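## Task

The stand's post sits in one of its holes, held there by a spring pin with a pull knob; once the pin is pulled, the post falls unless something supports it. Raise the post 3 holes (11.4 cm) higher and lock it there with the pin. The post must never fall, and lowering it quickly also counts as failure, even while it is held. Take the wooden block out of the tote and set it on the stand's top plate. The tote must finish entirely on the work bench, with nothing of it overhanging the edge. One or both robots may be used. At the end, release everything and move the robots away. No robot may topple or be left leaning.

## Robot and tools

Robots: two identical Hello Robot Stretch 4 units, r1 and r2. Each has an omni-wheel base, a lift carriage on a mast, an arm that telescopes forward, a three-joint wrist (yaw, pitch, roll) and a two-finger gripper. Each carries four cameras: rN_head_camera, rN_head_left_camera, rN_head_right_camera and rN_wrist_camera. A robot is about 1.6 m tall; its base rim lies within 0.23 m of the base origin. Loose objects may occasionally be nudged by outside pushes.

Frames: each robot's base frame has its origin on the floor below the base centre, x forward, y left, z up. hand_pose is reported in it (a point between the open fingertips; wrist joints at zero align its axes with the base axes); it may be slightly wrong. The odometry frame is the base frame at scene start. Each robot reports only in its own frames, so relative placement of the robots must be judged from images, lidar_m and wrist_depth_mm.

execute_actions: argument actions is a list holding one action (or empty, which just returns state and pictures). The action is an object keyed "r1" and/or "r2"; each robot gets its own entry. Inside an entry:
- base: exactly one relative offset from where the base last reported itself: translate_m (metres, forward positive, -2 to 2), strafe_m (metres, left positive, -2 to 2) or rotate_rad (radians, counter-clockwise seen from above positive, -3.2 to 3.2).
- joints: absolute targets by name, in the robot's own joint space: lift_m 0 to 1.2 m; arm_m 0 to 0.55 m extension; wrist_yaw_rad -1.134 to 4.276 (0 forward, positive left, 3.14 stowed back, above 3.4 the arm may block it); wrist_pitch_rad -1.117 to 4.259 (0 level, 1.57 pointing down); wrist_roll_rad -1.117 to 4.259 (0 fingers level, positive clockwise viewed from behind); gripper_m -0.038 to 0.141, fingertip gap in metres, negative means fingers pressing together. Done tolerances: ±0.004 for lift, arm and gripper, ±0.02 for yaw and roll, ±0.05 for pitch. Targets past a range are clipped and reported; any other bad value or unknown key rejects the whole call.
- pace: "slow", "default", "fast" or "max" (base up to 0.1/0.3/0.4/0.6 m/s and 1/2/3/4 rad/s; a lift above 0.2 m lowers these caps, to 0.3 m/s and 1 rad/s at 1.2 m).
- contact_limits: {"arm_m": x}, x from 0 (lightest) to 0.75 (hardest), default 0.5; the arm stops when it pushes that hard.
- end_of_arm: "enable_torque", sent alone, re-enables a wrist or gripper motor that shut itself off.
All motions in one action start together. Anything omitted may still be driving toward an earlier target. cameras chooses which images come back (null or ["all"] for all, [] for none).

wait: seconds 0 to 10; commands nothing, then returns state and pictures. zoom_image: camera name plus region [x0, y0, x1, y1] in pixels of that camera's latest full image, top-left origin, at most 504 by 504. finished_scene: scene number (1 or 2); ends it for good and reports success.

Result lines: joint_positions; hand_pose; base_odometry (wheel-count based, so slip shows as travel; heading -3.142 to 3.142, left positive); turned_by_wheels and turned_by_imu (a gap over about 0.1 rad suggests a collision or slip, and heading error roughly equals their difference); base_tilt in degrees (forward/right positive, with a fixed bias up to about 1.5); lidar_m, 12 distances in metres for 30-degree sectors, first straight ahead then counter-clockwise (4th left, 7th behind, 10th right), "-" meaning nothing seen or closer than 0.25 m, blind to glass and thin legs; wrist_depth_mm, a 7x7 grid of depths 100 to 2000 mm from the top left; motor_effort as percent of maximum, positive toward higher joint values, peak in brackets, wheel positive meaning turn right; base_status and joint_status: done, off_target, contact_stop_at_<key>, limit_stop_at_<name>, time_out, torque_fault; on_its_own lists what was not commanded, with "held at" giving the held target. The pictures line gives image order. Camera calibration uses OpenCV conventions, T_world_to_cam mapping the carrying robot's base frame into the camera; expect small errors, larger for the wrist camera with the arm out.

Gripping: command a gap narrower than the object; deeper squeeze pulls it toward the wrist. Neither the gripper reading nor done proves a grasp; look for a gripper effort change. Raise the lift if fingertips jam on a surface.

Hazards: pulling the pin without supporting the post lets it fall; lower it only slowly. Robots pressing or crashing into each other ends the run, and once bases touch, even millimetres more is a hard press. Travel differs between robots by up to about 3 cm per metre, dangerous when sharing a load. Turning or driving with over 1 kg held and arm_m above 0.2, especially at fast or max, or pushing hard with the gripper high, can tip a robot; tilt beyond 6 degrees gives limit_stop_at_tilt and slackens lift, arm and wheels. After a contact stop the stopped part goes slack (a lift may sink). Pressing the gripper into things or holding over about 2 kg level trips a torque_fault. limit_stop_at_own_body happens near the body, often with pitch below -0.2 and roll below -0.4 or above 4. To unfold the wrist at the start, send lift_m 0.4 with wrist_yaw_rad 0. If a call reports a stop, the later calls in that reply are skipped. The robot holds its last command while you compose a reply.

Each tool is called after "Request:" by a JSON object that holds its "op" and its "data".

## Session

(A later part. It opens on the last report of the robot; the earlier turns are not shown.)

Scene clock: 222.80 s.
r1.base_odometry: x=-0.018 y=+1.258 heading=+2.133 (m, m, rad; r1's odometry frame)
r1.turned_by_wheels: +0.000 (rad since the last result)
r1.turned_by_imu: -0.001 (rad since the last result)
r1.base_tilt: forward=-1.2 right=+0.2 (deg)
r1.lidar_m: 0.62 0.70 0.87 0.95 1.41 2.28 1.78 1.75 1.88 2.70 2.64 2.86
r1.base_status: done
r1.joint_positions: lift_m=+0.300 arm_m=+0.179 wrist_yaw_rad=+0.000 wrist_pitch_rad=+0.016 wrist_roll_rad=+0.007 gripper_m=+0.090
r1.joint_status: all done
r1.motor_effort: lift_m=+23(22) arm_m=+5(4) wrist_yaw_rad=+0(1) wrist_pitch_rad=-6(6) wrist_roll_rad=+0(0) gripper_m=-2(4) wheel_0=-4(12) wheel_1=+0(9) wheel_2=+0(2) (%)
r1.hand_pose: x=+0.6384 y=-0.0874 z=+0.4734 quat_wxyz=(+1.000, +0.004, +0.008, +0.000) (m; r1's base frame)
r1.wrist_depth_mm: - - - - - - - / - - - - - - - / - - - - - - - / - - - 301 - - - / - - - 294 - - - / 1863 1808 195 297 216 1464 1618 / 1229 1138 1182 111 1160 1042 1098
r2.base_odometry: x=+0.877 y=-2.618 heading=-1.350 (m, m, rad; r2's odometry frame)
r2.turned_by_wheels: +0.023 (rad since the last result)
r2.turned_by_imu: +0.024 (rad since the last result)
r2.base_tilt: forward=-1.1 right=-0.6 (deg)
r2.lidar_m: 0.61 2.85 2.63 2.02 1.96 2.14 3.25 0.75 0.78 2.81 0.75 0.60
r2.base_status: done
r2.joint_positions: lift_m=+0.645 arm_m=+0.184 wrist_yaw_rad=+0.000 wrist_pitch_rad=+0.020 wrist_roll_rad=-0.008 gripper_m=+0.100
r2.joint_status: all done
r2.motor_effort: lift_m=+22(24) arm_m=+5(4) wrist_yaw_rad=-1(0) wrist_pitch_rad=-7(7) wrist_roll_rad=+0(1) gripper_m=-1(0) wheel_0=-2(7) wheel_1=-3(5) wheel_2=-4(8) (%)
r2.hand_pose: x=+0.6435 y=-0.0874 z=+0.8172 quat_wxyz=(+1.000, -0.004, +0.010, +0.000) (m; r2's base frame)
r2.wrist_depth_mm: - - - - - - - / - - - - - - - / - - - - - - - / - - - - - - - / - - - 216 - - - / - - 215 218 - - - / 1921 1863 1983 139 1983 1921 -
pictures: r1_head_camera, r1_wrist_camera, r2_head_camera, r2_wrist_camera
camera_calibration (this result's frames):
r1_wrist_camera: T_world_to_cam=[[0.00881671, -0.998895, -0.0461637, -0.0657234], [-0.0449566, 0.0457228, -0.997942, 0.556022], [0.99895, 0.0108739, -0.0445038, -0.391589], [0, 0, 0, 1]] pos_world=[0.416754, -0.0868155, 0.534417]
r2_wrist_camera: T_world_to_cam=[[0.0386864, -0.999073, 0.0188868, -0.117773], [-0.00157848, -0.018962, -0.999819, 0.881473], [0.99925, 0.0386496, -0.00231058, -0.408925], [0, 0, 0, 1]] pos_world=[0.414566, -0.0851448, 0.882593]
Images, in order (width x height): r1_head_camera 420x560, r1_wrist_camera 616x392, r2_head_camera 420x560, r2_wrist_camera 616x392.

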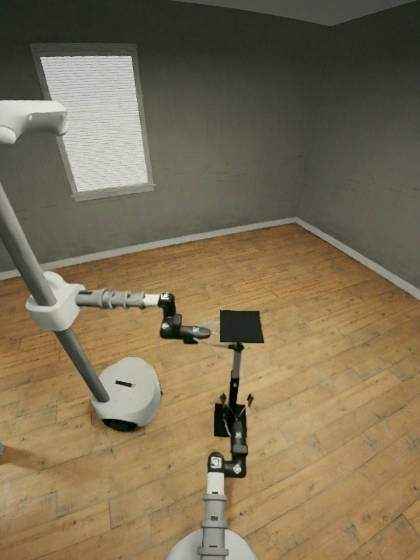

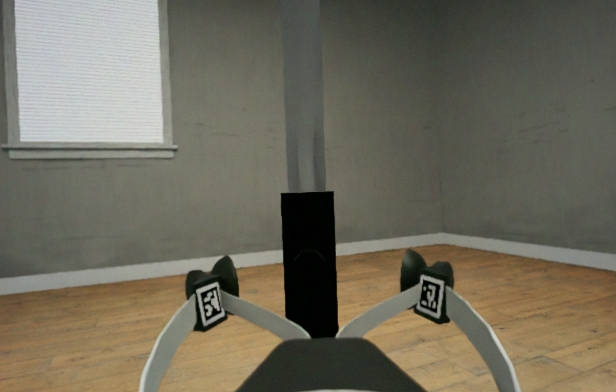

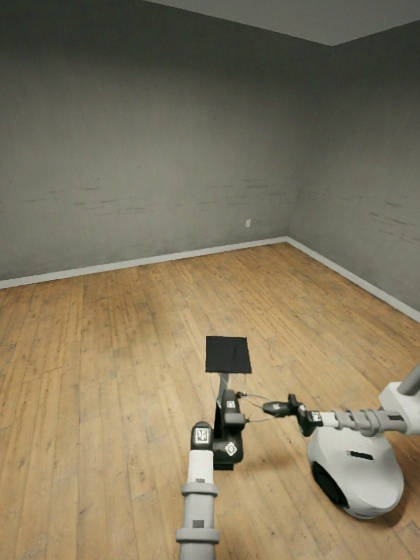

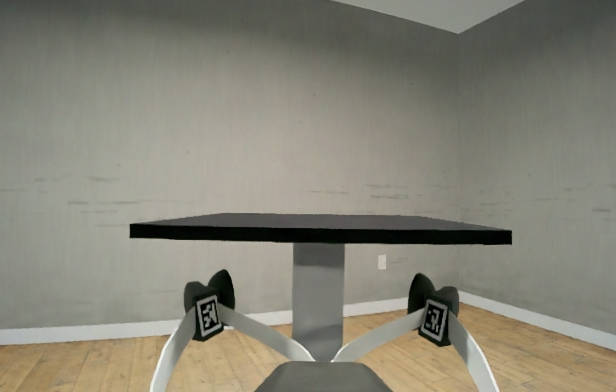

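Request:
{"op": "execute_actions", "data": {"actions": [{"r1": {"base": {"strafe_m": 0.005}, "joints": {"arm_m": 0.215, "gripper_m": 0.048}}, "r2": {"joints": {"lift_m": 0.665, "gripper_m": 0.045}}}], "cameras": ["r1_head_camera", "r1_wrist_camera", "r2_head_left_camera", "r2_wrist_camera"]}}

Scene clock: 255.87 s.
r1.base_odometry: x=-0.023 y=+1.256 heading=+2.133 (m, m, rad; r1's odometry frame)
r1.turned_by_wheels: +0.000 (rad since the last result)
r1.turned_by_imu: -0.001 (rad since the last result)
r1.base_tilt: forward=-1.1 right=+0.2 (deg)
r1.lidar_m: 0.61 0.71 0.86 0.94 1.38 2.33 1.78 1.74 1.89 2.69 2.66 2.84
r1.base_status: done
r1.joint_positions: lift_m=+0.300 arm_m=+0.214 wrist_yaw_rad=+0.000 wrist_pitch_rad=+0.016 wrist_roll_rad=+0.007 gripper_m=+0.048
r1.joint_status: all done
r1.motor_effort: lift_m=+23(22) arm_m=+5(7) wrist_yaw_rad=+0(0) wrist_pitch_rad=-6(6) wrist_roll_rad=-2(1) gripper_m=-4(5) wheel_0=+0(14) wheel_1=-1(5) wheel_2=+0(0) (%)
r1.hand_pose: x=+0.6734 y=-0.0874 z=+0.4734 quat_wxyz=(+1.000, +0.004, +0.008, +0.000) (m; r1's base frame)
r1.wrist_depth_mm: - - - - - - - / - - - - - - - / - - - 267 - - - / - - - 266 - - - / - - - 259 - - - / 1863 1863 196 260 197 1576 1618 / 1229 1118 1160 111 1138 1060 1098
r2.base_odometry: x=+0.877 y=-2.618 heading=-1.350 (m, m, rad; r2's odometry frame)
r2.turned_by_wheels: +0.000 (rad since the last result)
r2.turned_by_imu: +0.000 (rad since the last result)
r2.base_tilt: forward=-1.0 right=-0.6 (deg)
r2.lidar_m: 0.60 2.85 2.64 2.03 1.96 2.18 3.22 0.75 0.78 2.77 0.71 0.65
r2.base_status: not commanded
r2.joint_positions: lift_m=+0.665 arm_m=+0.184 wrist_yaw_rad=+0.000 wrist_pitch_rad=+0.020 wrist_roll_rad=-0.008 gripper_m=+0.045
r2.joint_status: all done
r2.motor_effort: lift_m=+22(22) arm_m=+5(5) wrist_yaw_rad=-3(1) wrist_pitch_rad=-7(7) wrist_roll_rad=+0(1) gripper_m=-3(5) wheel_0=-2(3) wheel_1=-3(3) wheel_2=-3(4) (%)
r2.hand_pose: x=+0.6435 y=-0.0874 z=+0.8372 quat_wxyz=(+1.000, -0.004, +0.010, +0.000) (m; r2's base frame)
r2.wrist_depth_mm: - - - - - - - / - - - - - - - / - - - - - - - / - - - - - - - / - - 220 228 231 - - / - - 193 216 195 - - / 1983 - 1921 139 - 1921 -
pictures: r1_head_camera, r1_wrist_camera, r2_head_left_camera, r2_wrist_camera
camera_calibration (this result's frames):
r1_wrist_camera: T_world_to_cam=[[0.00874659, -0.998896, -0.0461637, -0.0660051], [-0.0449535, 0.045726, -0.997942, 0.557595], [0.998951, 0.0108038, -0.0445039, -0.426565], [0, 0, 0, 1]] pos_world=[0.451761, -0.0868202, 0.534417]
r2_wrist_camera: T_world_to_cam=[[0.0386865, -0.999073, 0.0188869, -0.118151], [-0.00157845, -0.0189622, -0.999819, 0.901473], [0.99925, 0.0386497, -0.00231056, -0.40888], [0, 0, 0, 1]] pos_world=[0.414567, -0.0851447, 0.902596]
Images, in order (width x height): r1_head_camera 420x560, r1_wrist_camera 616x392, r2_head_left_camera 420x672, r2_wrist_camera 616x392.

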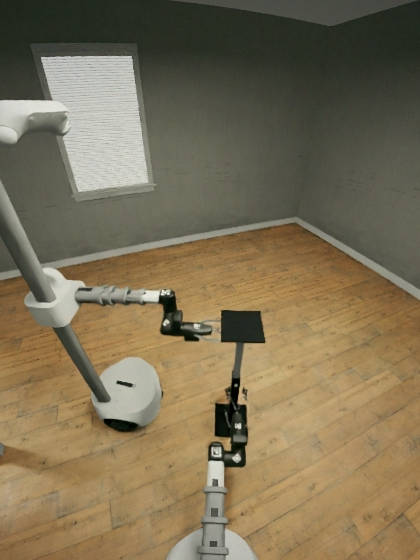

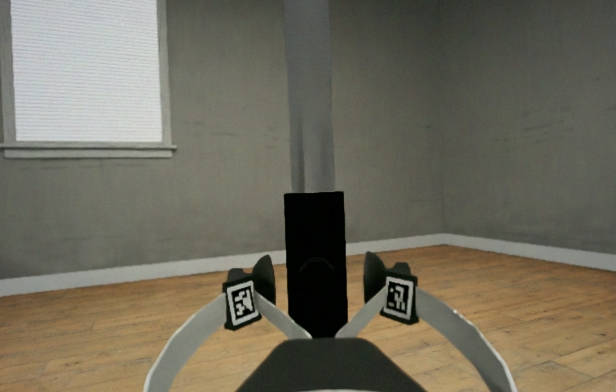

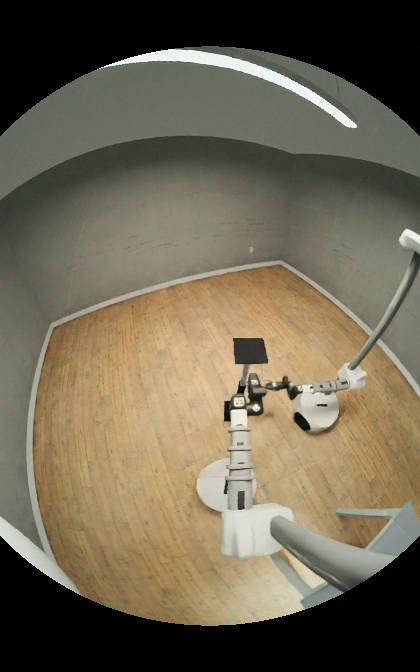

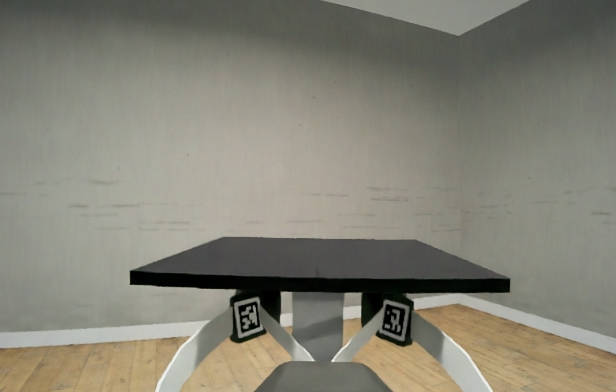

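Request:
{"op": "zoom_image", "data": {"camera": "r1_wrist_camera", "region": [220, 180, 420, 350]}}

Request:
{"op": "zoom_image", "data": {"camera": "r1_head_camera", "region": [195, 350, 275, 440]}}

Region (220, 180, 420, 350) of r1_wrist_camera's 616x392 image, scaled by 2.520; it fills the top 428 rows of this view, and the rest is white.

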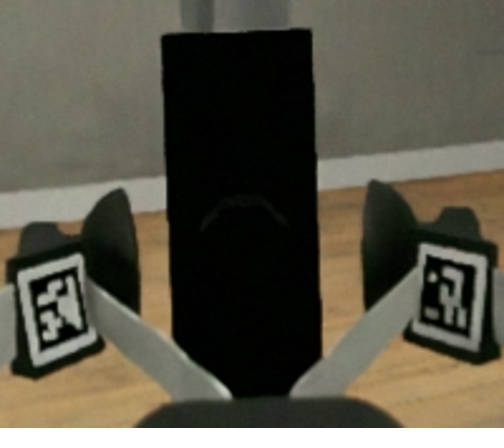

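Region (195, 350, 275, 440) of r1_head_camera's 420x560 image, scaled by 5.600, with more detail than that image has.

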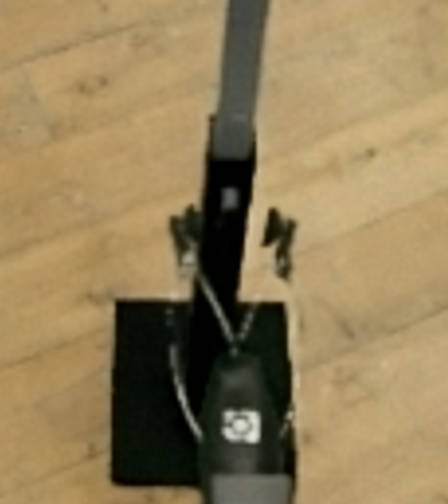

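Request:
{"op": "execute_actions", "data": {"actions": [{"r1": {"joints": {"arm_m": 0.222}}, "r2": {"joints": {"lift_m": 0.670, "gripper_m": 0.034}}}], "cameras": ["r1_wrist_camera", "r2_wrist_camera"]}}

Scene clock: 268.87 s.
r1.base_odometry: x=-0.023 y=+1.256 heading=+2.133 (m, m, rad; r1's odometry frame)
r1.turned_by_wheels: +0.000 (rad since the last result)
r1.turned_by_imu: -0.001 (rad since the last result)
r1.base_tilt: forward=-1.1 right=+0.3 (deg)
r1.lidar_m: 0.62 0.69 0.86 0.94 1.36 2.32 1.78 1.76 1.89 2.72 2.65 2.84
r1.base_status: not commanded
r1.joint_positions: lift_m=+0.300 arm_m=+0.221 wrist_yaw_rad=+0.000 wrist_pitch_rad=+0.016 wrist_roll_rad=+0.007 gripper_m=+0.048
r1.joint_status: all done
r1.motor_effort: lift_m=+22(23) arm_m=+5(10) wrist_yaw_rad=+0(1) wrist_pitch_rad=-6(6) wrist_roll_rad=-2(2) gripper_m=-3(4) wheel_0=+0(0) wheel_1=-1(1) wheel_2=-1(0) (%)
r1.hand_pose: x=+0.6804 y=-0.0874 z=+0.4734 quat_wxyz=(+1.000, +0.004, +0.008, +0.000) (m; r1's base frame)
r1.wrist_depth_mm: - - - - - - - / - - - - - - - / - - - 260 - - - / - - - 259 - - - / - - - 252 - - - / 1863 1863 196 254 196 1661 1576 / 1229 1138 1182 111 1138 1042 1118
r2.base_odometry: x=+0.877 y=-2.618 heading=-1.350 (m, m, rad; r2's odometry frame)
r2.turned_by_wheels: +0.000 (rad since the last result)
r2.turned_by_imu: +0.000 (rad since the last result)
r2.base_tilt: forward=-1.1 right=-0.6 (deg)
r2.lidar_m: 0.62 2.84 2.65 2.03 1.97 2.17 3.22 0.76 0.80 2.81 0.76 0.63
r2.base_status: not commanded
r2.joint_positions: lift_m=+0.670 arm_m=+0.184 wrist_yaw_rad=+0.000 wrist_pitch_rad=+0.020 wrist_roll_rad=-0.008 gripper_m=+0.034
r2.joint_status: all done
r2.motor_effort: lift_m=+22(22) arm_m=+5(5) wrist_yaw_rad=+0(2) wrist_pitch_rad=-7(7) wrist_roll_rad=+1(0) gripper_m=-4(4) wheel_0=-3(3) wheel_1=-3(3) wheel_2=-4(4) (%)
r2.hand_pose: x=+0.6435 y=-0.0874 z=+0.8422 quat_wxyz=(+1.000, -0.004, +0.010, +0.000) (m; r2's base frame)
r2.wrist_depth_mm: - - - - - - - / - - - - - - - / - - - - - - - / - - - - - - - / - - 257 265 268 - - / - - 178 197 178 - - / 1983 - 1863 141 1921 1983 -
pictures: r1_wrist_camera, r2_wrist_camera
camera_calibration (this result's frames):
r1_wrist_camera: T_world_to_cam=[[0.00873304, -0.998896, -0.0461638, -0.066061], [-0.0449528, 0.0457267, -0.997942, 0.55791], [0.998951, 0.0107903, -0.0445039, -0.433564], [0, 0, 0, 1]] pos_world=[0.458766, -0.0868211, 0.534417]
r2_wrist_camera: T_world_to_cam=[[0.0386864, -0.999073, 0.0188868, -0.118246], [-0.0015786, -0.0189621, -0.999819, 0.90647], [0.99925, 0.0386496, -0.00231071, -0.408869], [0, 0, 0, 1]] pos_world=[0.414568, -0.0851448, 0.907595]
Images, in order (width x height): r1_wrist_camera 616x392, r2_wrist_camera 616x392.

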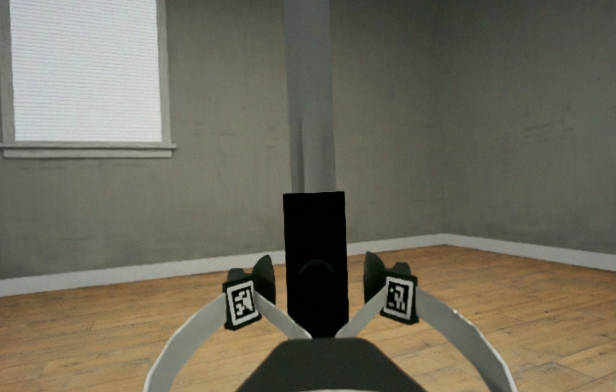

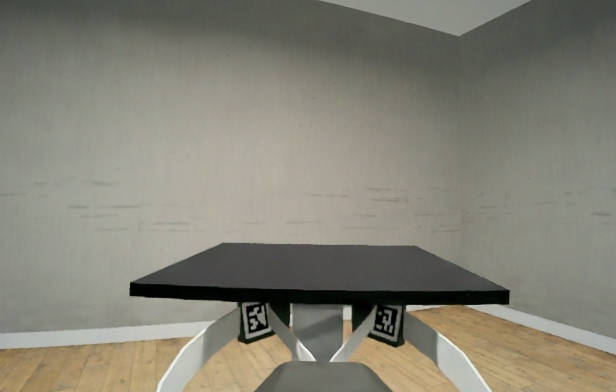

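Request:
{"op": "execute_actions", "data": {"actions": [{"r1": {"joints": {"gripper_m": 0.028}}, "r2": {"joints": {"lift_m": 0.674}, "pace": "slow"}}], "cameras": ["r1_wrist_camera", "r2_wrist_camera"]}}

Scene clock: 272.17 s.
r1.base_odometry: x=-0.023 y=+1.256 heading=+2.133 (m, m, rad; r1's odometry frame)
r1.turned_by_wheels: +0.000 (rad since the last result)
r1.turned_by_imu: -0.001 (rad since the last result)
r1.base_tilt: forward=-1.1 right=+0.2 (deg)
r1.lidar_m: 0.62 0.70 0.87 0.94 1.41 2.33 1.79 1.75 1.89 2.70 2.66 2.84
r1.base_status: not commanded
r1.joint_positions: lift_m=+0.300 arm_m=+0.221 wrist_yaw_rad=+0.000 wrist_pitch_rad=+0.016 wrist_roll_rad=+0.007 gripper_m=+0.028
r1.joint_status: all done
r1.motor_effort: lift_m=+22(23) arm_m=+5(5) wrist_yaw_rad=+0(0) wrist_pitch_rad=-6(6) wrist_roll_rad=-1(2) gripper_m=-1(3) wheel_0=+0(0) wheel_1=-1(1) wheel_2=+0(0) (%)
r1.hand_pose: x=+0.6804 y=-0.0874 z=+0.4734 quat_wxyz=(+1.000, +0.004, +0.008, +0.000) (m; r1's base frame)
r1.wrist_depth_mm: - - - - - - - / - - - - - - - / - - - 259 - - - / - - - 259 - - - / - - - 253 - - - / 1808 1808 196 217 193 1618 1618 / 1205 1205 1138 111 1138 1042 1098
r2.base_odometry: x=+0.877 y=-2.618 heading=-1.350 (m, m, rad; r2's odometry frame)
r2.turned_by_wheels: +0.000 (rad since the last result)
r2.turned_by_imu: +0.000 (rad since the last result)
r2.base_tilt: forward=-1.1 right=-0.6 (deg)
r2.lidar_m: 0.62 2.83 2.65 2.01 1.96 2.16 3.23 0.75 0.82 2.79 0.75 0.60
r2.base_status: not commanded
r2.joint_positions: lift_m=+0.674 arm_m=+0.184 wrist_yaw_rad=+0.000 wrist_pitch_rad=+0.023 wrist_roll_rad=-0.008 gripper_m=+0.034
r2.joint_status: all done
r2.motor_effort: lift_m=+23(23) arm_m=+5(5) wrist_yaw_rad=-1(1) wrist_pitch_rad=-15(15) wrist_roll_rad=-1(2) gripper_m=-3(5) wheel_0=-3(3) wheel_1=-3(3) wheel_2=-4(4) (%)
r2.hand_pose: x=+0.6435 y=-0.0874 z=+0.8453 quat_wxyz=(+1.000, -0.004, +0.011, +0.000) (m; r2's base frame)
r2.wrist_depth_mm: - - - - - - - / - - - - - - - / - - - - - - - / - - - - - - - / - - 271 276 281 - - / - - 166 168 168 - - / 1921 - 1863 141 1808 1921 -
pictures: r1_wrist_camera, r2_wrist_camera
camera_calibration (this result's frames):
r1_wrist_camera: T_world_to_cam=[[0.00873306, -0.998896, -0.0461638, -0.066061], [-0.0449527, 0.0457267, -0.997942, 0.55791], [0.998951, 0.0107903, -0.0445038, -0.433564], [0, 0, 0, 1]] pos_world=[0.458766, -0.0868211, 0.534417]
r2_wrist_camera: T_world_to_cam=[[0.0387393, -0.999073, 0.0187798, -0.118247], [-0.00436352, -0.0189629, -0.999811, 0.911355], [0.99924, 0.03865, -0.00509408, -0.406486], [0, 0, 0, 1]] pos_world=[0.414734, -0.0851447, 0.911333]
Images, in order (width x height): r1_wrist_camera 616x392, r2_wrist_camera 616x392.

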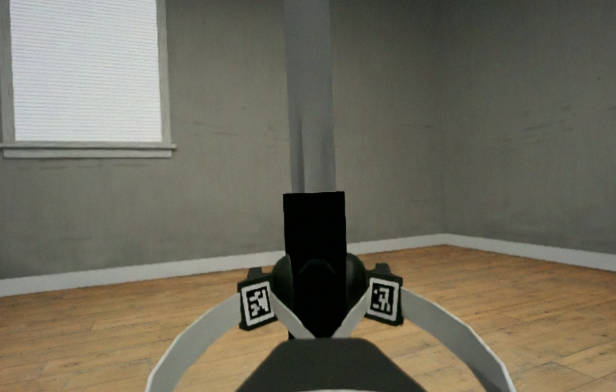

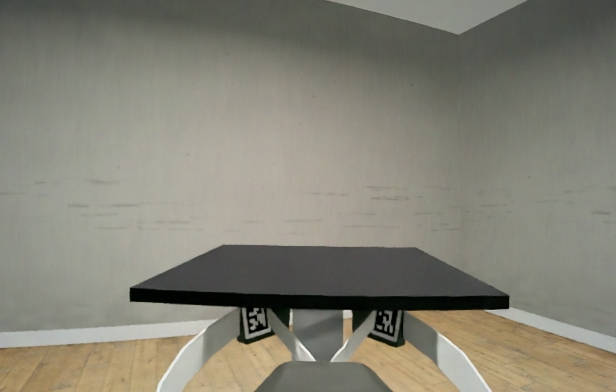

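Request:
{"op": "execute_actions", "data": {"actions": [{"r2": {"joints": {"lift_m": 0.677}, "pace": "slow"}}], "cameras": ["r1_wrist_camera", "r2_wrist_camera"]}}

Scene clock: 276.07 s.
r1.base_odometry: x=-0.023 y=+1.256 heading=+2.133 (m, m, rad; r1's odometry frame)
r1.turned_by_wheels: +0.000 (rad since the last result)
r1.turned_by_imu: -0.001 (rad since the last result)
r1.base_tilt: forward=-1.2 right=+0.2 (deg)
r1.lidar_m: 0.60 0.68 0.86 0.94 1.36 2.29 1.80 1.74 1.91 2.69 2.64 2.85
r1.base_status: not commanded
r1.joint_positions: lift_m=+0.300 arm_m=+0.221 wrist_yaw_rad=+0.000 wrist_pitch_rad=+0.016 wrist_roll_rad=+0.007 gripper_m=+0.028
r1.joint_status: not commanded
r1.motor_effort: lift_m=+23(22) arm_m=+5(5) wrist_yaw_rad=-1(0) wrist_pitch_rad=-6(6) wrist_roll_rad=-3(2) gripper_m=-5(5) wheel_0=+0(0) wheel_1=-1(1) wheel_2=+0(0) (%)
r1.hand_pose: x=+0.6804 y=-0.0874 z=+0.4734 quat_wxyz=(+1.000, +0.004, +0.008, +0.000) (m; r1's base frame)
r1.wrist_depth_mm: - - - - - - - / - - - - - - - / - - - 258 - - - / - - - 260 - - - / - - - 252 - - - / 1921 1808 196 217 193 1618 1576 / 1229 1205 1118 111 1138 1042 1118
r2.base_odometry: x=+0.877 y=-2.618 heading=-1.350 (m, m, rad; r2's odometry frame)
r2.turned_by_wheels: +0.000 (rad since the last result)
r2.turned_by_imu: +0.000 (rad since the last result)
r2.base_tilt: forward=-1.1 right=-0.7 (deg)
r2.lidar_m: 0.63 2.85 2.63 2.00 1.98 2.17 3.24 0.75 0.81 2.80 0.74 0.63
r2.base_status: not commanded
r2.joint_positions: lift_m=+0.676 arm_m=+0.184 wrist_yaw_rad=+0.000 wrist_pitch_rad=+0.026 wrist_roll_rad=-0.008 gripper_m=+0.034
r2.joint_status: all done
r2.on_its_own: wrist_pitch_rad is at rest, and its effort (-25) is outside its rest range (-23 to +23)
r2.motor_effort: lift_m=+24(23) arm_m=+5(5) wrist_yaw_rad=+0(0) wrist_pitch_rad=-25(25) wrist_roll_rad=+1(0) gripper_m=-4(2) wheel_0=-2(3) wheel_1=-3(3) wheel_2=-4(3) (%)
r2.hand_pose: x=+0.6434 y=-0.0874 z=+0.8472 quat_wxyz=(+1.000, -0.004, +0.013, +0.000) (m; r2's base frame)
r2.wrist_depth_mm: - - - - - - - / - - - - - - - / - - - - - - - / - - - - - - - / - - - 278 281 - - / - - 167 171 172 - - / 1921 1921 1863 140 1863 1983 -
pictures: r1_wrist_camera, r2_wrist_camera
camera_calibration (this result's frames):
r1_wrist_camera: T_world_to_cam=[[0.00873292, -0.998896, -0.0461636, -0.066061], [-0.0449528, 0.0457266, -0.997942, 0.55791], [0.998951, 0.0107901, -0.0445038, -0.433564], [0, 0, 0, 1]] pos_world=[0.458766, -0.0868211, 0.534417]
r2_wrist_camera: T_world_to_cam=[[0.0388039, -0.999073, 0.0186483, -0.118212], [-0.00778532, -0.0189641, -0.99979, 0.915461], [0.999217, 0.0386506, -0.00851398, -0.40354], [0, 0, 0, 1]] pos_world=[0.414938, -0.0851446, 0.914038]
Images, in order (width x height): r1_wrist_camera 616x392, r2_wrist_camera 616x392.

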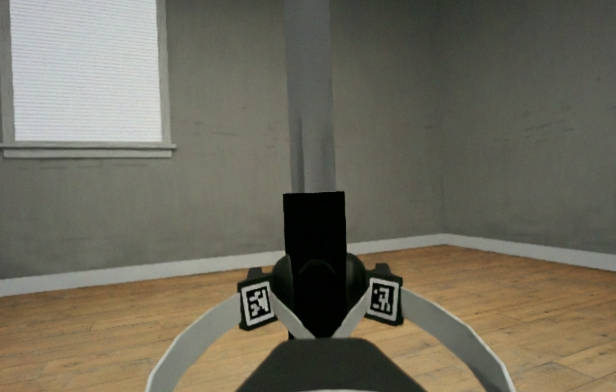

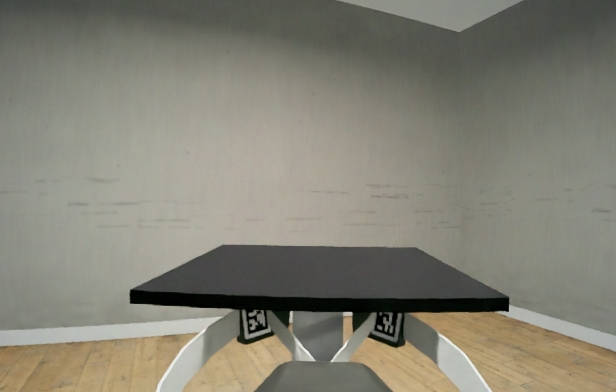

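Request:
{"op": "execute_actions", "data": {"actions": [{"r2": {"joints": {"lift_m": 0.681}, "pace": "slow"}}], "cameras": ["r1_wrist_camera", "r2_wrist_camera"]}}

Scene clock: 279.33 s.
r1.base_odometry: x=-0.023 y=+1.256 heading=+2.133 (m, m, rad; r1's odometry frame)
r1.turned_by_wheels: +0.000 (rad since the last result)
r1.turned_by_imu: -0.001 (rad since the last result)
r1.base_tilt: forward=-1.2 right=+0.2 (deg)
r1.lidar_m: 0.60 0.69 0.86 0.93 1.40 2.32 1.80 1.74 1.88 2.69 2.64 2.85
r1.base_status: not commanded
r1.joint_positions: lift_m=+0.300 arm_m=+0.221 wrist_yaw_rad=+0.000 wrist_pitch_rad=+0.016 wrist_roll_rad=+0.007 gripper_m=+0.028
r1.joint_status: not commanded
r1.motor_effort: lift_m=+22(22) arm_m=+5(5) wrist_yaw_rad=+0(0) wrist_pitch_rad=-6(6) wrist_roll_rad=-3(1) gripper_m=-4(5) wheel_0=+0(0) wheel_1=-1(1) wheel_2=+0(0) (%)
r1.hand_pose: x=+0.6804 y=-0.0874 z=+0.4734 quat_wxyz=(+1.000, +0.004, +0.008, +0.000) (m; r1's base frame)
r1.wrist_depth_mm: - - - - - - - / - - - - - - - / - - - 259 - - - / - - - 259 - - - / - - - 253 - - - / 1921 1808 196 217 193 1661 1576 / 1229 1205 1138 111 1160 1042 1098
r2.base_odometry: x=+0.877 y=-2.618 heading=-1.350 (m, m, rad; r2's odometry frame)
r2.turned_by_wheels: +0.000 (rad since the last result)
r2.turned_by_imu: +0.000 (rad since the last result)
r2.base_tilt: forward=-1.0 right=-0.7 (deg)
r2.lidar_m: 0.62 2.84 2.62 2.02 1.96 2.16 3.23 0.75 0.82 2.75 0.74 0.63
r2.base_status: not commanded
r2.joint_positions: lift_m=+0.680 arm_m=+0.184 wrist_yaw_rad=+0.000 wrist_pitch_rad=+0.030 wrist_roll_rad=-0.008 gripper_m=+0.034
r2.joint_status: all done
r2.on_its_own: wrist_pitch_rad is at rest, and its effort (-37) is outside its rest range (-23 to +23)
r2.motor_effort: lift_m=+25(26) arm_m=+5(5) wrist_yaw_rad=-1(2) wrist_pitch_rad=-37(37) wrist_roll_rad=+1(1) gripper_m=-4(6) wheel_0=-3(3) wheel_1=-3(3) wheel_2=-3(4) (%)
r2.hand_pose: x=+0.6434 y=-0.0874 z=+0.8498 quat_wxyz=(+1.000, -0.004, +0.015, +0.000) (m; r2's base frame)
r2.wrist_depth_mm: - - - - - - - / - - - - - - - / - - - - - - - / - - - - - - - / - - - 279 282 - - / - - 169 175 175 - - / 1921 1983 1756 147 1863 1921 -
pictures: r1_wrist_camera, r2_wrist_camera
camera_calibration (this result's frames):
r1_wrist_camera: T_world_to_cam=[[0.00873315, -0.998896, -0.0461638, -0.0660611], [-0.0449527, 0.0457267, -0.997942, 0.55791], [0.998951, 0.0107904, -0.0445037, -0.433564], [0, 0, 0, 1]] pos_world=[0.458766, -0.0868211, 0.534417]
r2_wrist_camera: T_world_to_cam=[[0.0388854, -0.999073, 0.0184802, -0.118169], [-0.0121415, -0.0189652, -0.999746, 0.920862], [0.99917, 0.0386511, -0.0128677, -0.399752], [0, 0, 0, 1]] pos_world=[0.415196, -0.0851445, 0.917668]
Images, in order (width x height): r1_wrist_camera 616x392, r2_wrist_camera 616x392.

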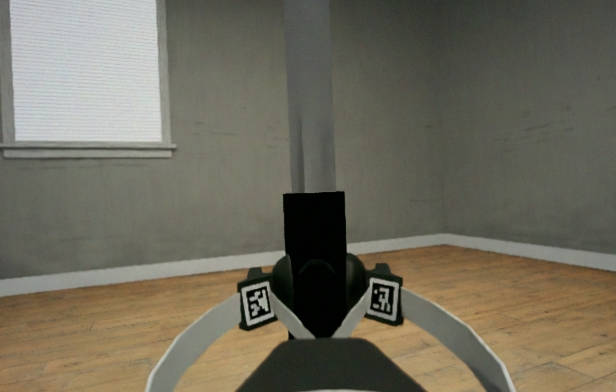

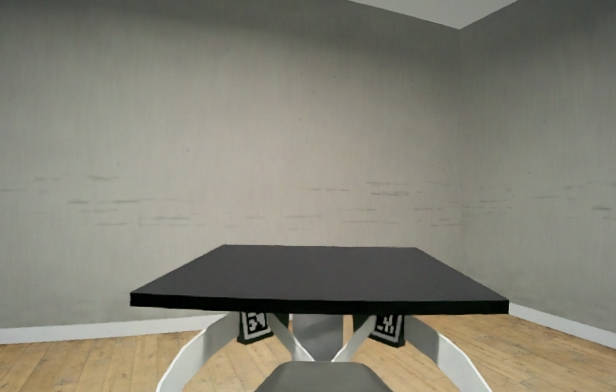

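Request:
{"op": "execute_actions", "data": {"actions": [{"r2": {"joints": {"lift_m": 0.685}, "pace": "slow"}}], "cameras": ["r1_wrist_camera", "r2_wrist_camera"]}}

Scene clock: 284.03 s.
r1.base_odometry: x=-0.023 y=+1.256 heading=+2.133 (m, m, rad; r1's odometry frame)
r1.turned_by_wheels: +0.000 (rad since the last result)
r1.turned_by_imu: -0.001 (rad since the last result)
r1.base_tilt: forward=-1.1 right=+0.2 (deg)
r1.lidar_m: 0.60 0.70 0.88 0.94 1.43 2.33 1.77 1.75 1.90 2.68 2.66 2.85
r1.base_status: not commanded
r1.joint_positions: lift_m=+0.300 arm_m=+0.221 wrist_yaw_rad=+0.000 wrist_pitch_rad=+0.016 wrist_roll_rad=+0.007 gripper_m=+0.028
r1.joint_status: not commanded
r1.motor_effort: lift_m=+22(22) arm_m=+5(5) wrist_yaw_rad=-2(1) wrist_pitch_rad=-6(6) wrist_roll_rad=-1(1) gripper_m=-5(7) wheel_0=+0(0) wheel_1=-1(1) wheel_2=+0(0) (%)
r1.hand_pose: x=+0.6804 y=-0.0874 z=+0.4734 quat_wxyz=(+1.000, +0.004, +0.008, +0.000) (m; r1's base frame)
r1.wrist_depth_mm: - - - - - - - / - - - - - - - / - - - 259 - - - / - - - 260 - - - / - - - 252 - - - / 1921 1863 196 216 193 1661 1576 / 1255 1205 1138 111 1138 1025 1098
r2.base_odometry: x=+0.877 y=-2.618 heading=-1.350 (m, m, rad; r2's odometry frame)
r2.turned_by_wheels: +0.000 (rad since the last result)
r2.turned_by_imu: +0.000 (rad since the last result)
r2.base_tilt: forward=-1.0 right=-0.6 (deg)
r2.lidar_m: 0.62 2.86 2.62 2.04 1.98 2.16 3.21 0.73 0.83 2.79 0.76 0.63
r2.base_status: not commanded
r2.joint_positions: lift_m=+0.684 arm_m=+0.184 wrist_yaw_rad=+0.000 wrist_pitch_rad=+0.033 wrist_roll_rad=-0.008 gripper_m=+0.034
r2.joint_status: all done
r2.on_its_own: wrist_pitch_rad is at rest, and its effort (-44) is outside its rest range (-23 to +23)
r2.motor_effort: lift_m=+26(27) arm_m=+5(5) wrist_yaw_rad=+0(0) wrist_pitch_rad=-44(45) wrist_roll_rad=+1(1) gripper_m=-5(4) wheel_0=-3(2) wheel_1=-3(3) wheel_2=-3(4) (%)
r2.hand_pose: x=+0.6434 y=-0.0874 z=+0.8530 quat_wxyz=(+1.000, -0.004, +0.017, +0.000) (m; r2's base frame)
r2.wrist_depth_mm: - - - - - - - / - - - - - - - / - - - - - - - / - - - - - - - / - - - 279 283 - - / - - 172 178 178 - - / 1921 1983 1863 146 1808 1921 -
pictures: r1_wrist_camera, r2_wrist_camera
camera_calibration (this result's frames):
r1_wrist_camera: T_world_to_cam=[[0.0087333, -0.998896, -0.0461637, -0.0660611], [-0.0449528, 0.0457266, -0.997942, 0.55791], [0.998951, 0.0107905, -0.0445039, -0.433564], [0, 0, 0, 1]] pos_world=[0.458766, -0.0868211, 0.534417]
r2_wrist_camera: T_world_to_cam=[[0.0389336, -0.999073, 0.0183809, -0.118174], [-0.0147137, -0.0189661, -0.999712, 0.925679], [0.999133, 0.0386519, -0.0154384, -0.397472], [0, 0, 0, 1]] pos_world=[0.415349, -0.0851444, 0.921448]
Images, in order (width x height): r1_wrist_camera 616x392, r2_wrist_camera 616x392.

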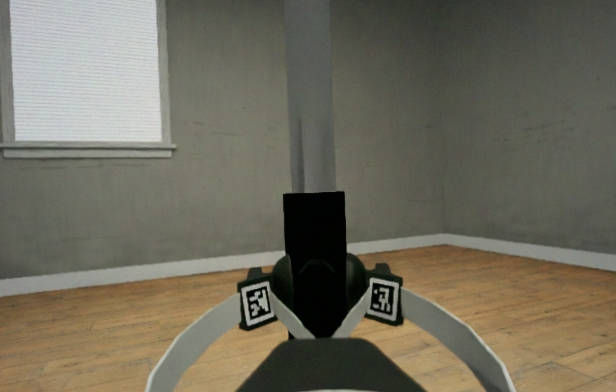

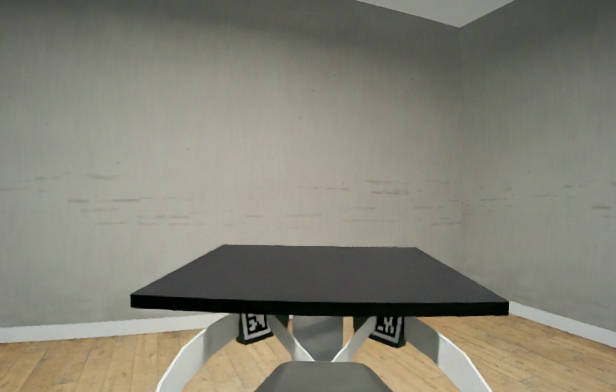

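Request:
{"op": "execute_actions", "data": {"actions": [{"r1": {"joints": {"gripper_m": 0.0}}}], "cameras": ["r1_wrist_camera", "r1_head_camera", "r2_head_right_camera"]}}

Scene clock: 289.77 s.
r1.base_odometry: x=-0.023 y=+1.256 heading=+2.133 (m, m, rad; r1's odometry frame)
r1.turned_by_wheels: +0.000 (rad since the last result)
r1.turned_by_imu: -0.001 (rad since the last result)
r1.base_tilt: forward=-1.1 right=+0.3 (deg)
r1.lidar_m: 0.60 0.67 0.86 0.92 1.39 2.33 1.79 1.75 1.90 2.71 2.63 2.86
r1.base_status: not commanded
r1.joint_positions: lift_m=+0.300 arm_m=+0.222 wrist_yaw_rad=+0.003 wrist_pitch_rad=+0.017 wrist_roll_rad=+0.007 gripper_m=+0.000
r1.joint_status: all done
r1.motor_effort: lift_m=+23(22) arm_m=+2(5) wrist_yaw_rad=-9(10) wrist_pitch_rad=-8(8) wrist_roll_rad=-2(0) gripper_m=-20(21) wheel_0=+0(0) wheel_1=-1(1) wheel_2=-1(0) (%)
r1.hand_pose: x=+0.6813 y=-0.0864 z=+0.4732 quat_wxyz=(+1.000, +0.004, +0.008, +0.002) (m; r1's base frame)
r1.wrist_depth_mm: - - - - - - - / - - - 258 - - - / - - - 258 - - - / - - - 254 - - - / - - - 251 - - - / 1863 1808 188 213 189 1618 1618 / 1229 1138 1182 111 1138 1025 1098
r2.base_odometry: x=+0.877 y=-2.618 heading=-1.350 (m, m, rad; r2's odometry frame)
r2.turned_by_wheels: +0.000 (rad since the last result)
r2.turned_by_imu: +0.000 (rad since the last result)
r2.base_tilt: forward=-1.1 right=-0.7 (deg)
r2.lidar_m: 0.61 2.85 2.62 2.04 1.99 2.16 3.26 0.75 0.80 2.81 0.76 0.61
r2.base_status: not commanded
r2.joint_positions: lift_m=+0.684 arm_m=+0.184 wrist_yaw_rad=+0.000 wrist_pitch_rad=+0.033 wrist_roll_rad=-0.008 gripper_m=+0.034
r2.joint_status: not commanded
r2.on_its_own: wrist_pitch_rad is at rest, and its effort (-45) is outside its rest range (-23 to +23)
r2.motor_effort: lift_m=+26(26) arm_m=+5(5) wrist_yaw_rad=-2(1) wrist_pitch_rad=-45(44) wrist_roll_rad=+0(1) gripper_m=-3(6) wheel_0=-2(3) wheel_1=-3(3) wheel_2=-4(3) (%)
r2.hand_pose: x=+0.6434 y=-0.0874 z=+0.8530 quat_wxyz=(+1.000, -0.004, +0.017, +0.000) (m; r2's base frame)
r2.wrist_depth_mm: - - - - - - - / - - - - - - - / - - - - - - - / - - - - - - - / - - - 279 282 - - / - - 173 178 179 - - / 1983 1921 1863 145 1808 1921 -
pictures: r1_head_camera, r1_wrist_camera, r2_head_right_camera
camera_calibration (this result's frames):
r1_wrist_camera: T_world_to_cam=[[0.0120867, -0.99886, -0.0461696, -0.0673797], [-0.0458037, 0.0455714, -0.99791, 0.558254], [0.998877, 0.0141762, -0.0452007, -0.433767], [0, 0, 0, 1]] pos_world=[0.459664, -0.0865942, 0.53437]
Images, in order (width x height): r1_head_camera 420x560, r1_wrist_camera 616x392, r2_head_right_camera 420x672.

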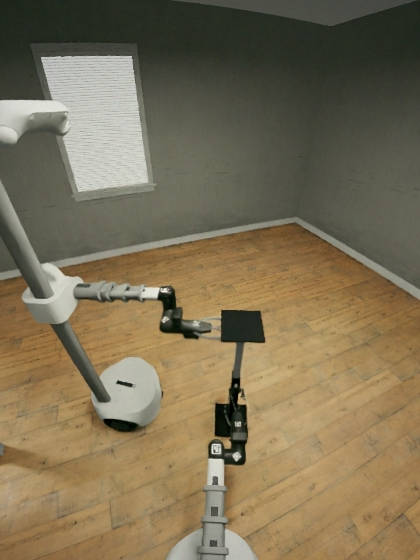

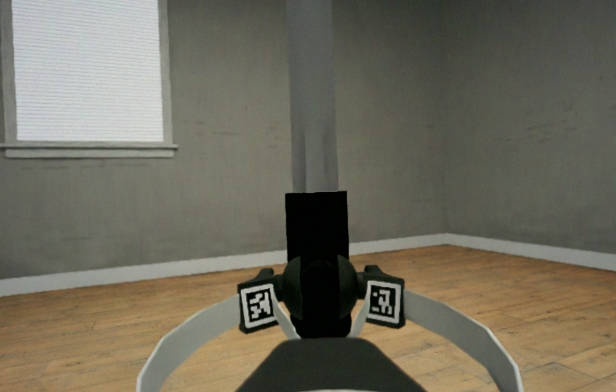

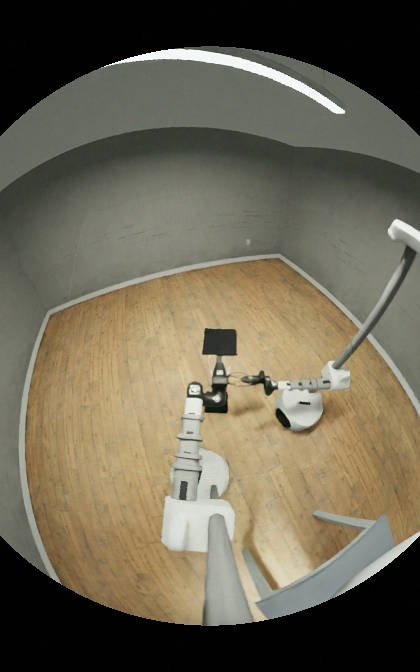

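Request:
{"op": "execute_actions", "data": {"actions": [{"r1": {"joints": {"arm_m": 0.208, "gripper_m": -0.01}, "pace": "slow"}}], "cameras": ["r1_wrist_camera", "r1_head_camera"]}}

Scene clock: 294.33 s.
r1.base_odometry: x=-0.023 y=+1.256 heading=+2.133 (m, m, rad; r1's odometry frame)
r1.turned_by_wheels: +0.000 (rad since the last result)
r1.turned_by_imu: +0.000 (rad since the last result)
r1.base_tilt: forward=-1.1 right=+0.2 (deg)
r1.lidar_m: 0.63 0.69 0.83 0.94 1.39 2.33 1.79 1.73 1.90 2.72 2.66 2.84
r1.base_status: not commanded
r1.joint_positions: lift_m=+0.300 arm_m=+0.210 wrist_yaw_rad=+0.005 wrist_pitch_rad=+0.018 wrist_roll_rad=+0.007 gripper_m=-0.009
r1.joint_status: all done
r1.on_its_own: wrist_yaw_rad is at rest, and its effort (-16) is outside its rest range (-13 to +13)
r1.motor_effort: lift_m=+23(23) arm_m=-10(10) wrist_yaw_rad=-16(19) wrist_pitch_rad=-10(10) wrist_roll_rad=-4(3) gripper_m=-25(27) wheel_0=+0(0) wheel_1=-1(1) wheel_2=+5(5) (%)
r1.hand_pose: x=+0.6697 y=-0.0859 z=+0.4730 quat_wxyz=(+1.000, +0.004, +0.009, +0.003) (m; r1's base frame)
r1.wrist_depth_mm: - - - - - - - / - - - 268 - - - / - - - 270 - - - / - - - 265 - - - / - - - 263 - - - / 1863 1808 187 222 189 1576 1576 / 1229 1138 1160 111 1138 1008 1098
r2.base_odometry: x=+0.877 y=-2.618 heading=-1.350 (m, m, rad; r2's odometry frame)
r2.turned_by_wheels: +0.000 (rad since the last result)
r2.turned_by_imu: +0.000 (rad since the last result)
r2.base_tilt: forward=-1.0 right=-0.5 (deg)
r2.lidar_m: 0.63 2.84 2.64 2.03 1.97 2.17 3.24 0.75 0.81 2.79 0.76 0.60
r2.base_status: not commanded
r2.joint_positions: lift_m=+0.684 arm_m=+0.184 wrist_yaw_rad=+0.000 wrist_pitch_rad=+0.030 wrist_roll_rad=-0.008 gripper_m=+0.034
r2.joint_status: not commanded
r2.on_its_own: wrist_pitch_rad is at rest, and its effort (-36) is outside its rest range (-23 to +23)
r2.motor_effort: lift_m=+25(26) arm_m=+5(5) wrist_yaw_rad=-2(0) wrist_pitch_rad=-36(45) wrist_roll_rad=+1(1) gripper_m=-3(4) wheel_0=-2(3) wheel_1=-3(3) wheel_2=-4(4) (%)
r2.hand_pose: x=+0.6434 y=-0.0874 z=+0.8540 quat_wxyz=(+1.000, -0.004, +0.015, +0.000) (m; r2's base frame)
r2.wrist_depth_mm: - - - - - - - / - - - - - - - / - - - - - - - / - - - - - - - / - - - 279 279 - - / - - 169 175 174 - - / 1983 1921 1863 147 1808 1808 -
pictures: r1_head_camera, r1_wrist_camera
camera_calibration (this result's frames):
r1_wrist_camera: T_world_to_cam=[[0.0140646, -0.998834, -0.0461767, -0.0679864], [-0.0466876, 0.0454749, -0.997874, 0.558031], [0.998811, 0.0161906, -0.0459936, -0.421552], [0, 0, 0, 1]] pos_world=[0.44806, -0.0864584, 0.534317]
Images, in order (width x height): r1_head_camera 420x560, r1_wrist_camera 616x392.

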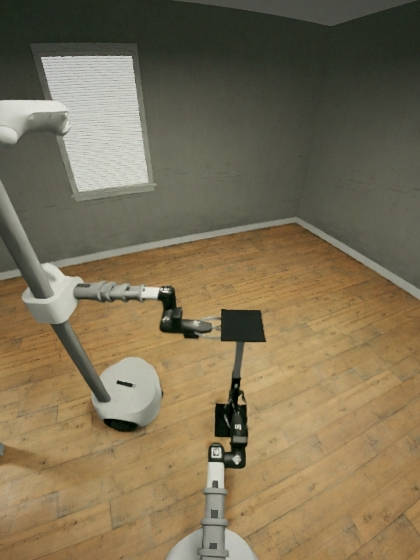

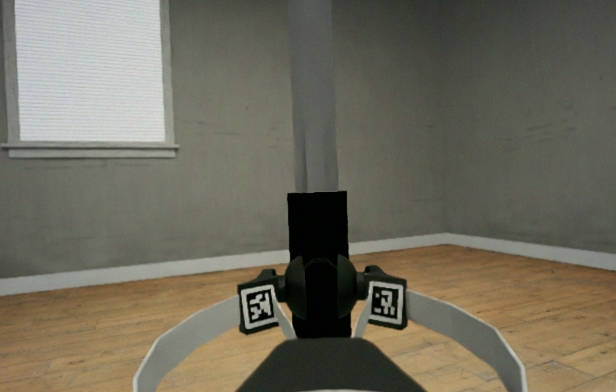

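Request:
{"op": "zoom_image", "data": {"camera": "r1_head_camera", "region": [205, 360, 265, 430]}}

Request:
{"op": "zoom_image", "data": {"camera": "r1_wrist_camera", "region": [250, 220, 400, 345]}}

Region (205, 360, 265, 430) of r1_head_camera's 420x560 image, scaled by 7.200, with more detail than that image has; it fills the left 432 columns of this view, and the rest is white.

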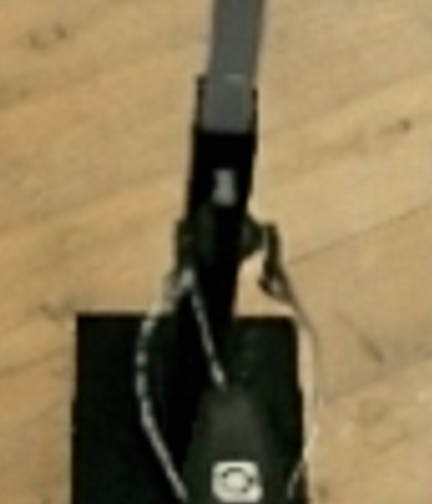

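Region (250, 220, 400, 345) of r1_wrist_camera's 616x392 image, scaled by 3.360.

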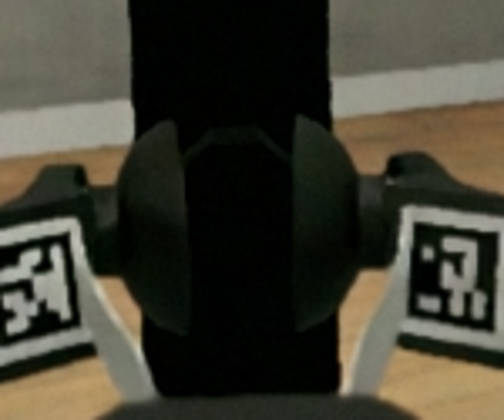

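Request:
{"op": "execute_actions", "data": {"actions": [{"r2": {"joints": {"lift_m": 0.695}, "pace": "slow"}}], "cameras": ["r1_wrist_camera", "r2_wrist_camera"]}}

Scene clock: 305.43 s.
r1.base_odometry: x=-0.023 y=+1.256 heading=+2.133 (m, m, rad; r1's odometry frame)
r1.turned_by_wheels: +0.000 (rad since the last result)
r1.turned_by_imu: -0.001 (rad since the last result)
r1.base_tilt: forward=-1.2 right=+0.2 (deg)
r1.lidar_m: 0.61 0.71 0.85 0.94 1.39 2.29 1.78 1.72 1.90 2.68 2.64 2.84
r1.base_status: not commanded
r1.joint_positions: lift_m=+0.300 arm_m=+0.210 wrist_yaw_rad=+0.005 wrist_pitch_rad=+0.018 wrist_roll_rad=+0.007 gripper_m=-0.009
r1.joint_status: not commanded
r1.on_its_own: wrist_yaw_rad is at rest, and its effort (-15) is outside its rest range (-13 to +13)
r1.motor_effort: lift_m=+23(23) arm_m=-10(10) wrist_yaw_rad=-15(16) wrist_pitch_rad=-10(10) wrist_roll_rad=-2(2) gripper_m=-26(23) wheel_0=+0(0) wheel_1=-1(1) wheel_2=+5(5) (%)
r1.hand_pose: x=+0.6697 y=-0.0859 z=+0.4730 quat_wxyz=(+1.000, +0.004, +0.009, +0.003) (m; r1's base frame)
r1.wrist_depth_mm: - - - - - - - / - - - 270 - - - / - - - 270 - - - / - - - 266 - - - / - - - 263 - - - / 1863 1808 186 223 188 1576 1537 / 1229 1160 1182 111 1138 1008 1118
r2.base_odometry: x=+0.877 y=-2.618 heading=-1.350 (m, m, rad; r2's odometry frame)
r2.turned_by_wheels: +0.000 (rad since the last result)
r2.turned_by_imu: +0.000 (rad since the last result)
r2.base_tilt: forward=-1.1 right=-0.6 (deg)
r2.lidar_m: 0.61 2.84 2.64 2.02 1.98 2.18 3.23 0.75 0.81 2.81 0.75 0.62
r2.base_status: not commanded
r2.joint_positions: lift_m=+0.694 arm_m=+0.184 wrist_yaw_rad=+0.000 wrist_pitch_rad=+0.031 wrist_roll_rad=-0.008 gripper_m=+0.034
r2.joint_status: all done
r2.on_its_own: wrist_pitch_rad is at rest, and its effort (-37) is outside its rest range (-23 to +23)
r2.motor_effort: lift_m=+25(26) arm_m=+5(5) wrist_yaw_rad=-1(0) wrist_pitch_rad=-37(39) wrist_roll_rad=-1(0) gripper_m=-3(2) wheel_0=-2(3) wheel_1=-3(3) wheel_2=-4(3) (%)
r2.hand_pose: x=+0.6434 y=-0.0874 z=+0.8637 quat_wxyz=(+1.000, -0.004, +0.015, +0.000) (m; r2's base frame)
r2.wrist_depth_mm: - - - - - - - / - - - - - - - / - - - - - - - / - - - - - - - / - - - 277 281 - - / - - 170 175 176 - - / 1983 - 1863 147 1863 1921 -
pictures: r1_wrist_camera, r2_wrist_camera
camera_calibration (this result's frames):
r1_wrist_camera: T_world_to_cam=[[0.0140643, -0.998834, -0.0461766, -0.0679863], [-0.0466876, 0.0454748, -0.997874, 0.558031], [0.998811, 0.0161903, -0.0459936, -0.421552], [0, 0, 0, 1]] pos_world=[0.44806, -0.0864584, 0.534317]
r2_wrist_camera: T_world_to_cam=[[0.0388903, -0.999073, 0.0184698, -0.118421], [-0.012408, -0.0189651, -0.999743, 0.934956], [0.999166, 0.0386511, -0.0131341, -0.399342], [0, 0, 0, 1]] pos_world=[0.415216, -0.0851445, 0.931658]
Images, in order (width x height): r1_wrist_camera 616x392, r2_wrist_camera 616x392.

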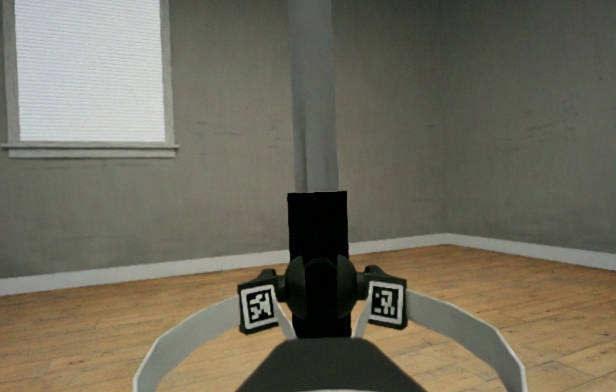

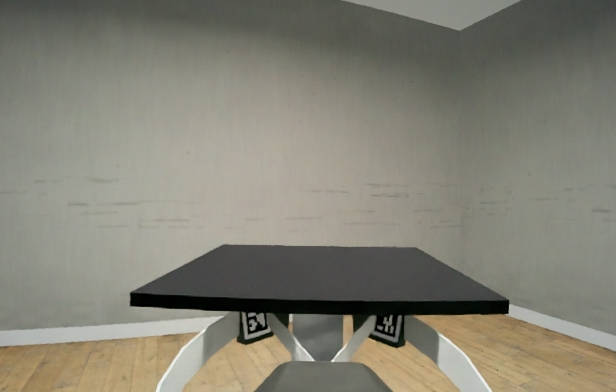

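Request:
{"op": "execute_actions", "data": {"actions": [{"r2": {"joints": {"lift_m": 0.786}}}], "cameras": ["r1_wrist_camera", "r2_wrist_camera"]}}

Scene clock: 311.47 s.
r1.base_odometry: x=-0.023 y=+1.256 heading=+2.133 (m, m, rad; r1's odometry frame)
r1.turned_by_wheels: +0.000 (rad since the last result)
r1.turned_by_imu: -0.001 (rad since the last result)
r1.base_tilt: forward=-1.2 right=+0.3 (deg)
r1.lidar_m: 0.64 0.71 0.87 0.94 1.40 2.31 1.78 1.75 1.86 2.67 2.66 2.83
r1.base_status: not commanded
r1.joint_positions: lift_m=+0.300 arm_m=+0.210 wrist_yaw_rad=+0.005 wrist_pitch_rad=+0.018 wrist_roll_rad=+0.007 gripper_m=-0.009
r1.joint_status: not commanded
r1.on_its_own: wrist_yaw_rad is at rest, and its effort (-16) is outside its rest range (-13 to +13)
r1.motor_effort: lift_m=+22(23) arm_m=-10(10) wrist_yaw_rad=-16(17) wrist_pitch_rad=-10(10) wrist_roll_rad=-3(1) gripper_m=-22(26) wheel_0=+0(0) wheel_1=-1(1) wheel_2=+5(5) (%)
r1.hand_pose: x=+0.6697 y=-0.0859 z=+0.4730 quat_wxyz=(+1.000, +0.004, +0.009, +0.003) (m; r1's base frame)
r1.wrist_depth_mm: - - - - - - - / - - - 268 - - - / - - - 268 - - - / - - - 266 - - - / - - - 263 - - - / 1921 1808 186 223 189 1618 1576 / 1205 1138 1182 111 1118 1008 1098
r2.base_odometry: x=+0.877 y=-2.618 heading=-1.350 (m, m, rad; r2's odometry frame)
r2.turned_by_wheels: +0.000 (rad since the last result)
r2.turned_by_imu: +0.000 (rad since the last result)
r2.base_tilt: forward=-1.0 right=-0.6 (deg)
r2.lidar_m: 0.61 2.86 2.61 2.01 1.97 2.17 3.22 0.76 0.79 2.81 0.75 0.63
r2.base_status: not commanded
r2.joint_positions: lift_m=+0.785 arm_m=+0.184 wrist_yaw_rad=+0.000 wrist_pitch_rad=+0.031 wrist_roll_rad=-0.008 gripper_m=+0.034
r2.joint_status: all done
r2.on_its_own: wrist_pitch_rad is at rest, and its effort (-38) is outside its rest range (-23 to +23)
r2.motor_effort: lift_m=+25(26) arm_m=+5(5) wrist_yaw_rad=-2(0) wrist_pitch_rad=-38(40) wrist_roll_rad=+0(0) gripper_m=-4(3) wheel_0=-3(3) wheel_1=-4(3) wheel_2=-4(3) (%)
r2.hand_pose: x=+0.6434 y=-0.0874 z=+0.9548 quat_wxyz=(+1.000, -0.004, +0.015, +0.000) (m; r2's base frame)
r2.wrist_depth_mm: - - - - - - - / - - - - - - - / - - - - - - - / - - - - - - - / - - - 278 282 - - / - - 169 175 176 - - / - - - 147 - - -
pictures: r1_wrist_camera, r2_wrist_camera
camera_calibration (this result's frames):
r1_wrist_camera: T_world_to_cam=[[0.0140645, -0.998834, -0.0461767, -0.0679863], [-0.0466875, 0.0454749, -0.997874, 0.558031], [0.998811, 0.0161904, -0.0459935, -0.421552], [0, 0, 0, 1]] pos_world=[0.44806, -0.0864584, 0.534317]
r2_wrist_camera: T_world_to_cam=[[0.0388709, -0.999073, 0.0184758, -0.120101], [-0.0122568, -0.0189651, -0.999745, 1.0259], [0.999169, 0.0386345, -0.0129826, -0.398298], [0, 0, 0, 1]] pos_world=[0.415209, -0.0851455, 1.02268]
Images, in order (width x height): r1_wrist_camera 616x392, r2_wrist_camera 616x392.

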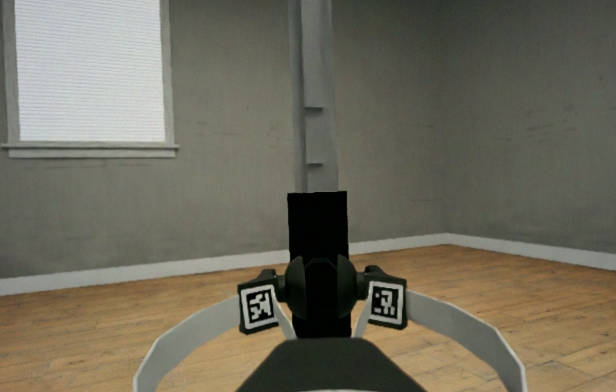

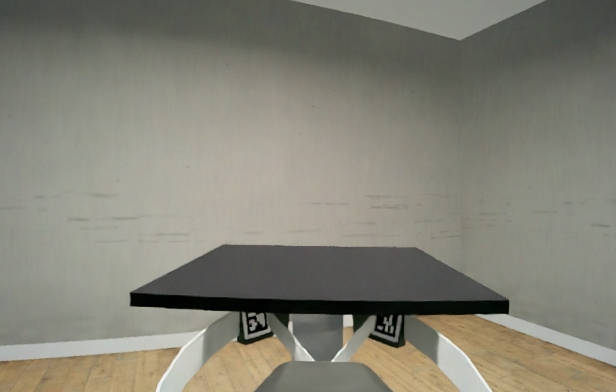

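Request:
{"op": "zoom_image", "data": {"camera": "r1_wrist_camera", "region": [260, 80, 380, 300]}}

Region (260, 80, 380, 300) of r1_wrist_camera's 616x392 image, scaled by 2.291; it fills the left 275 columns of this view, and the rest is white.

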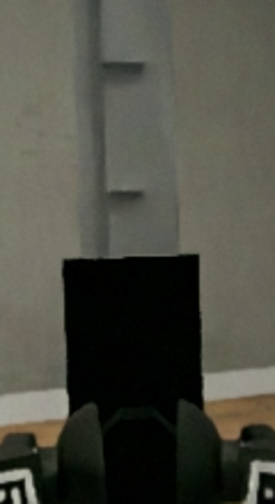

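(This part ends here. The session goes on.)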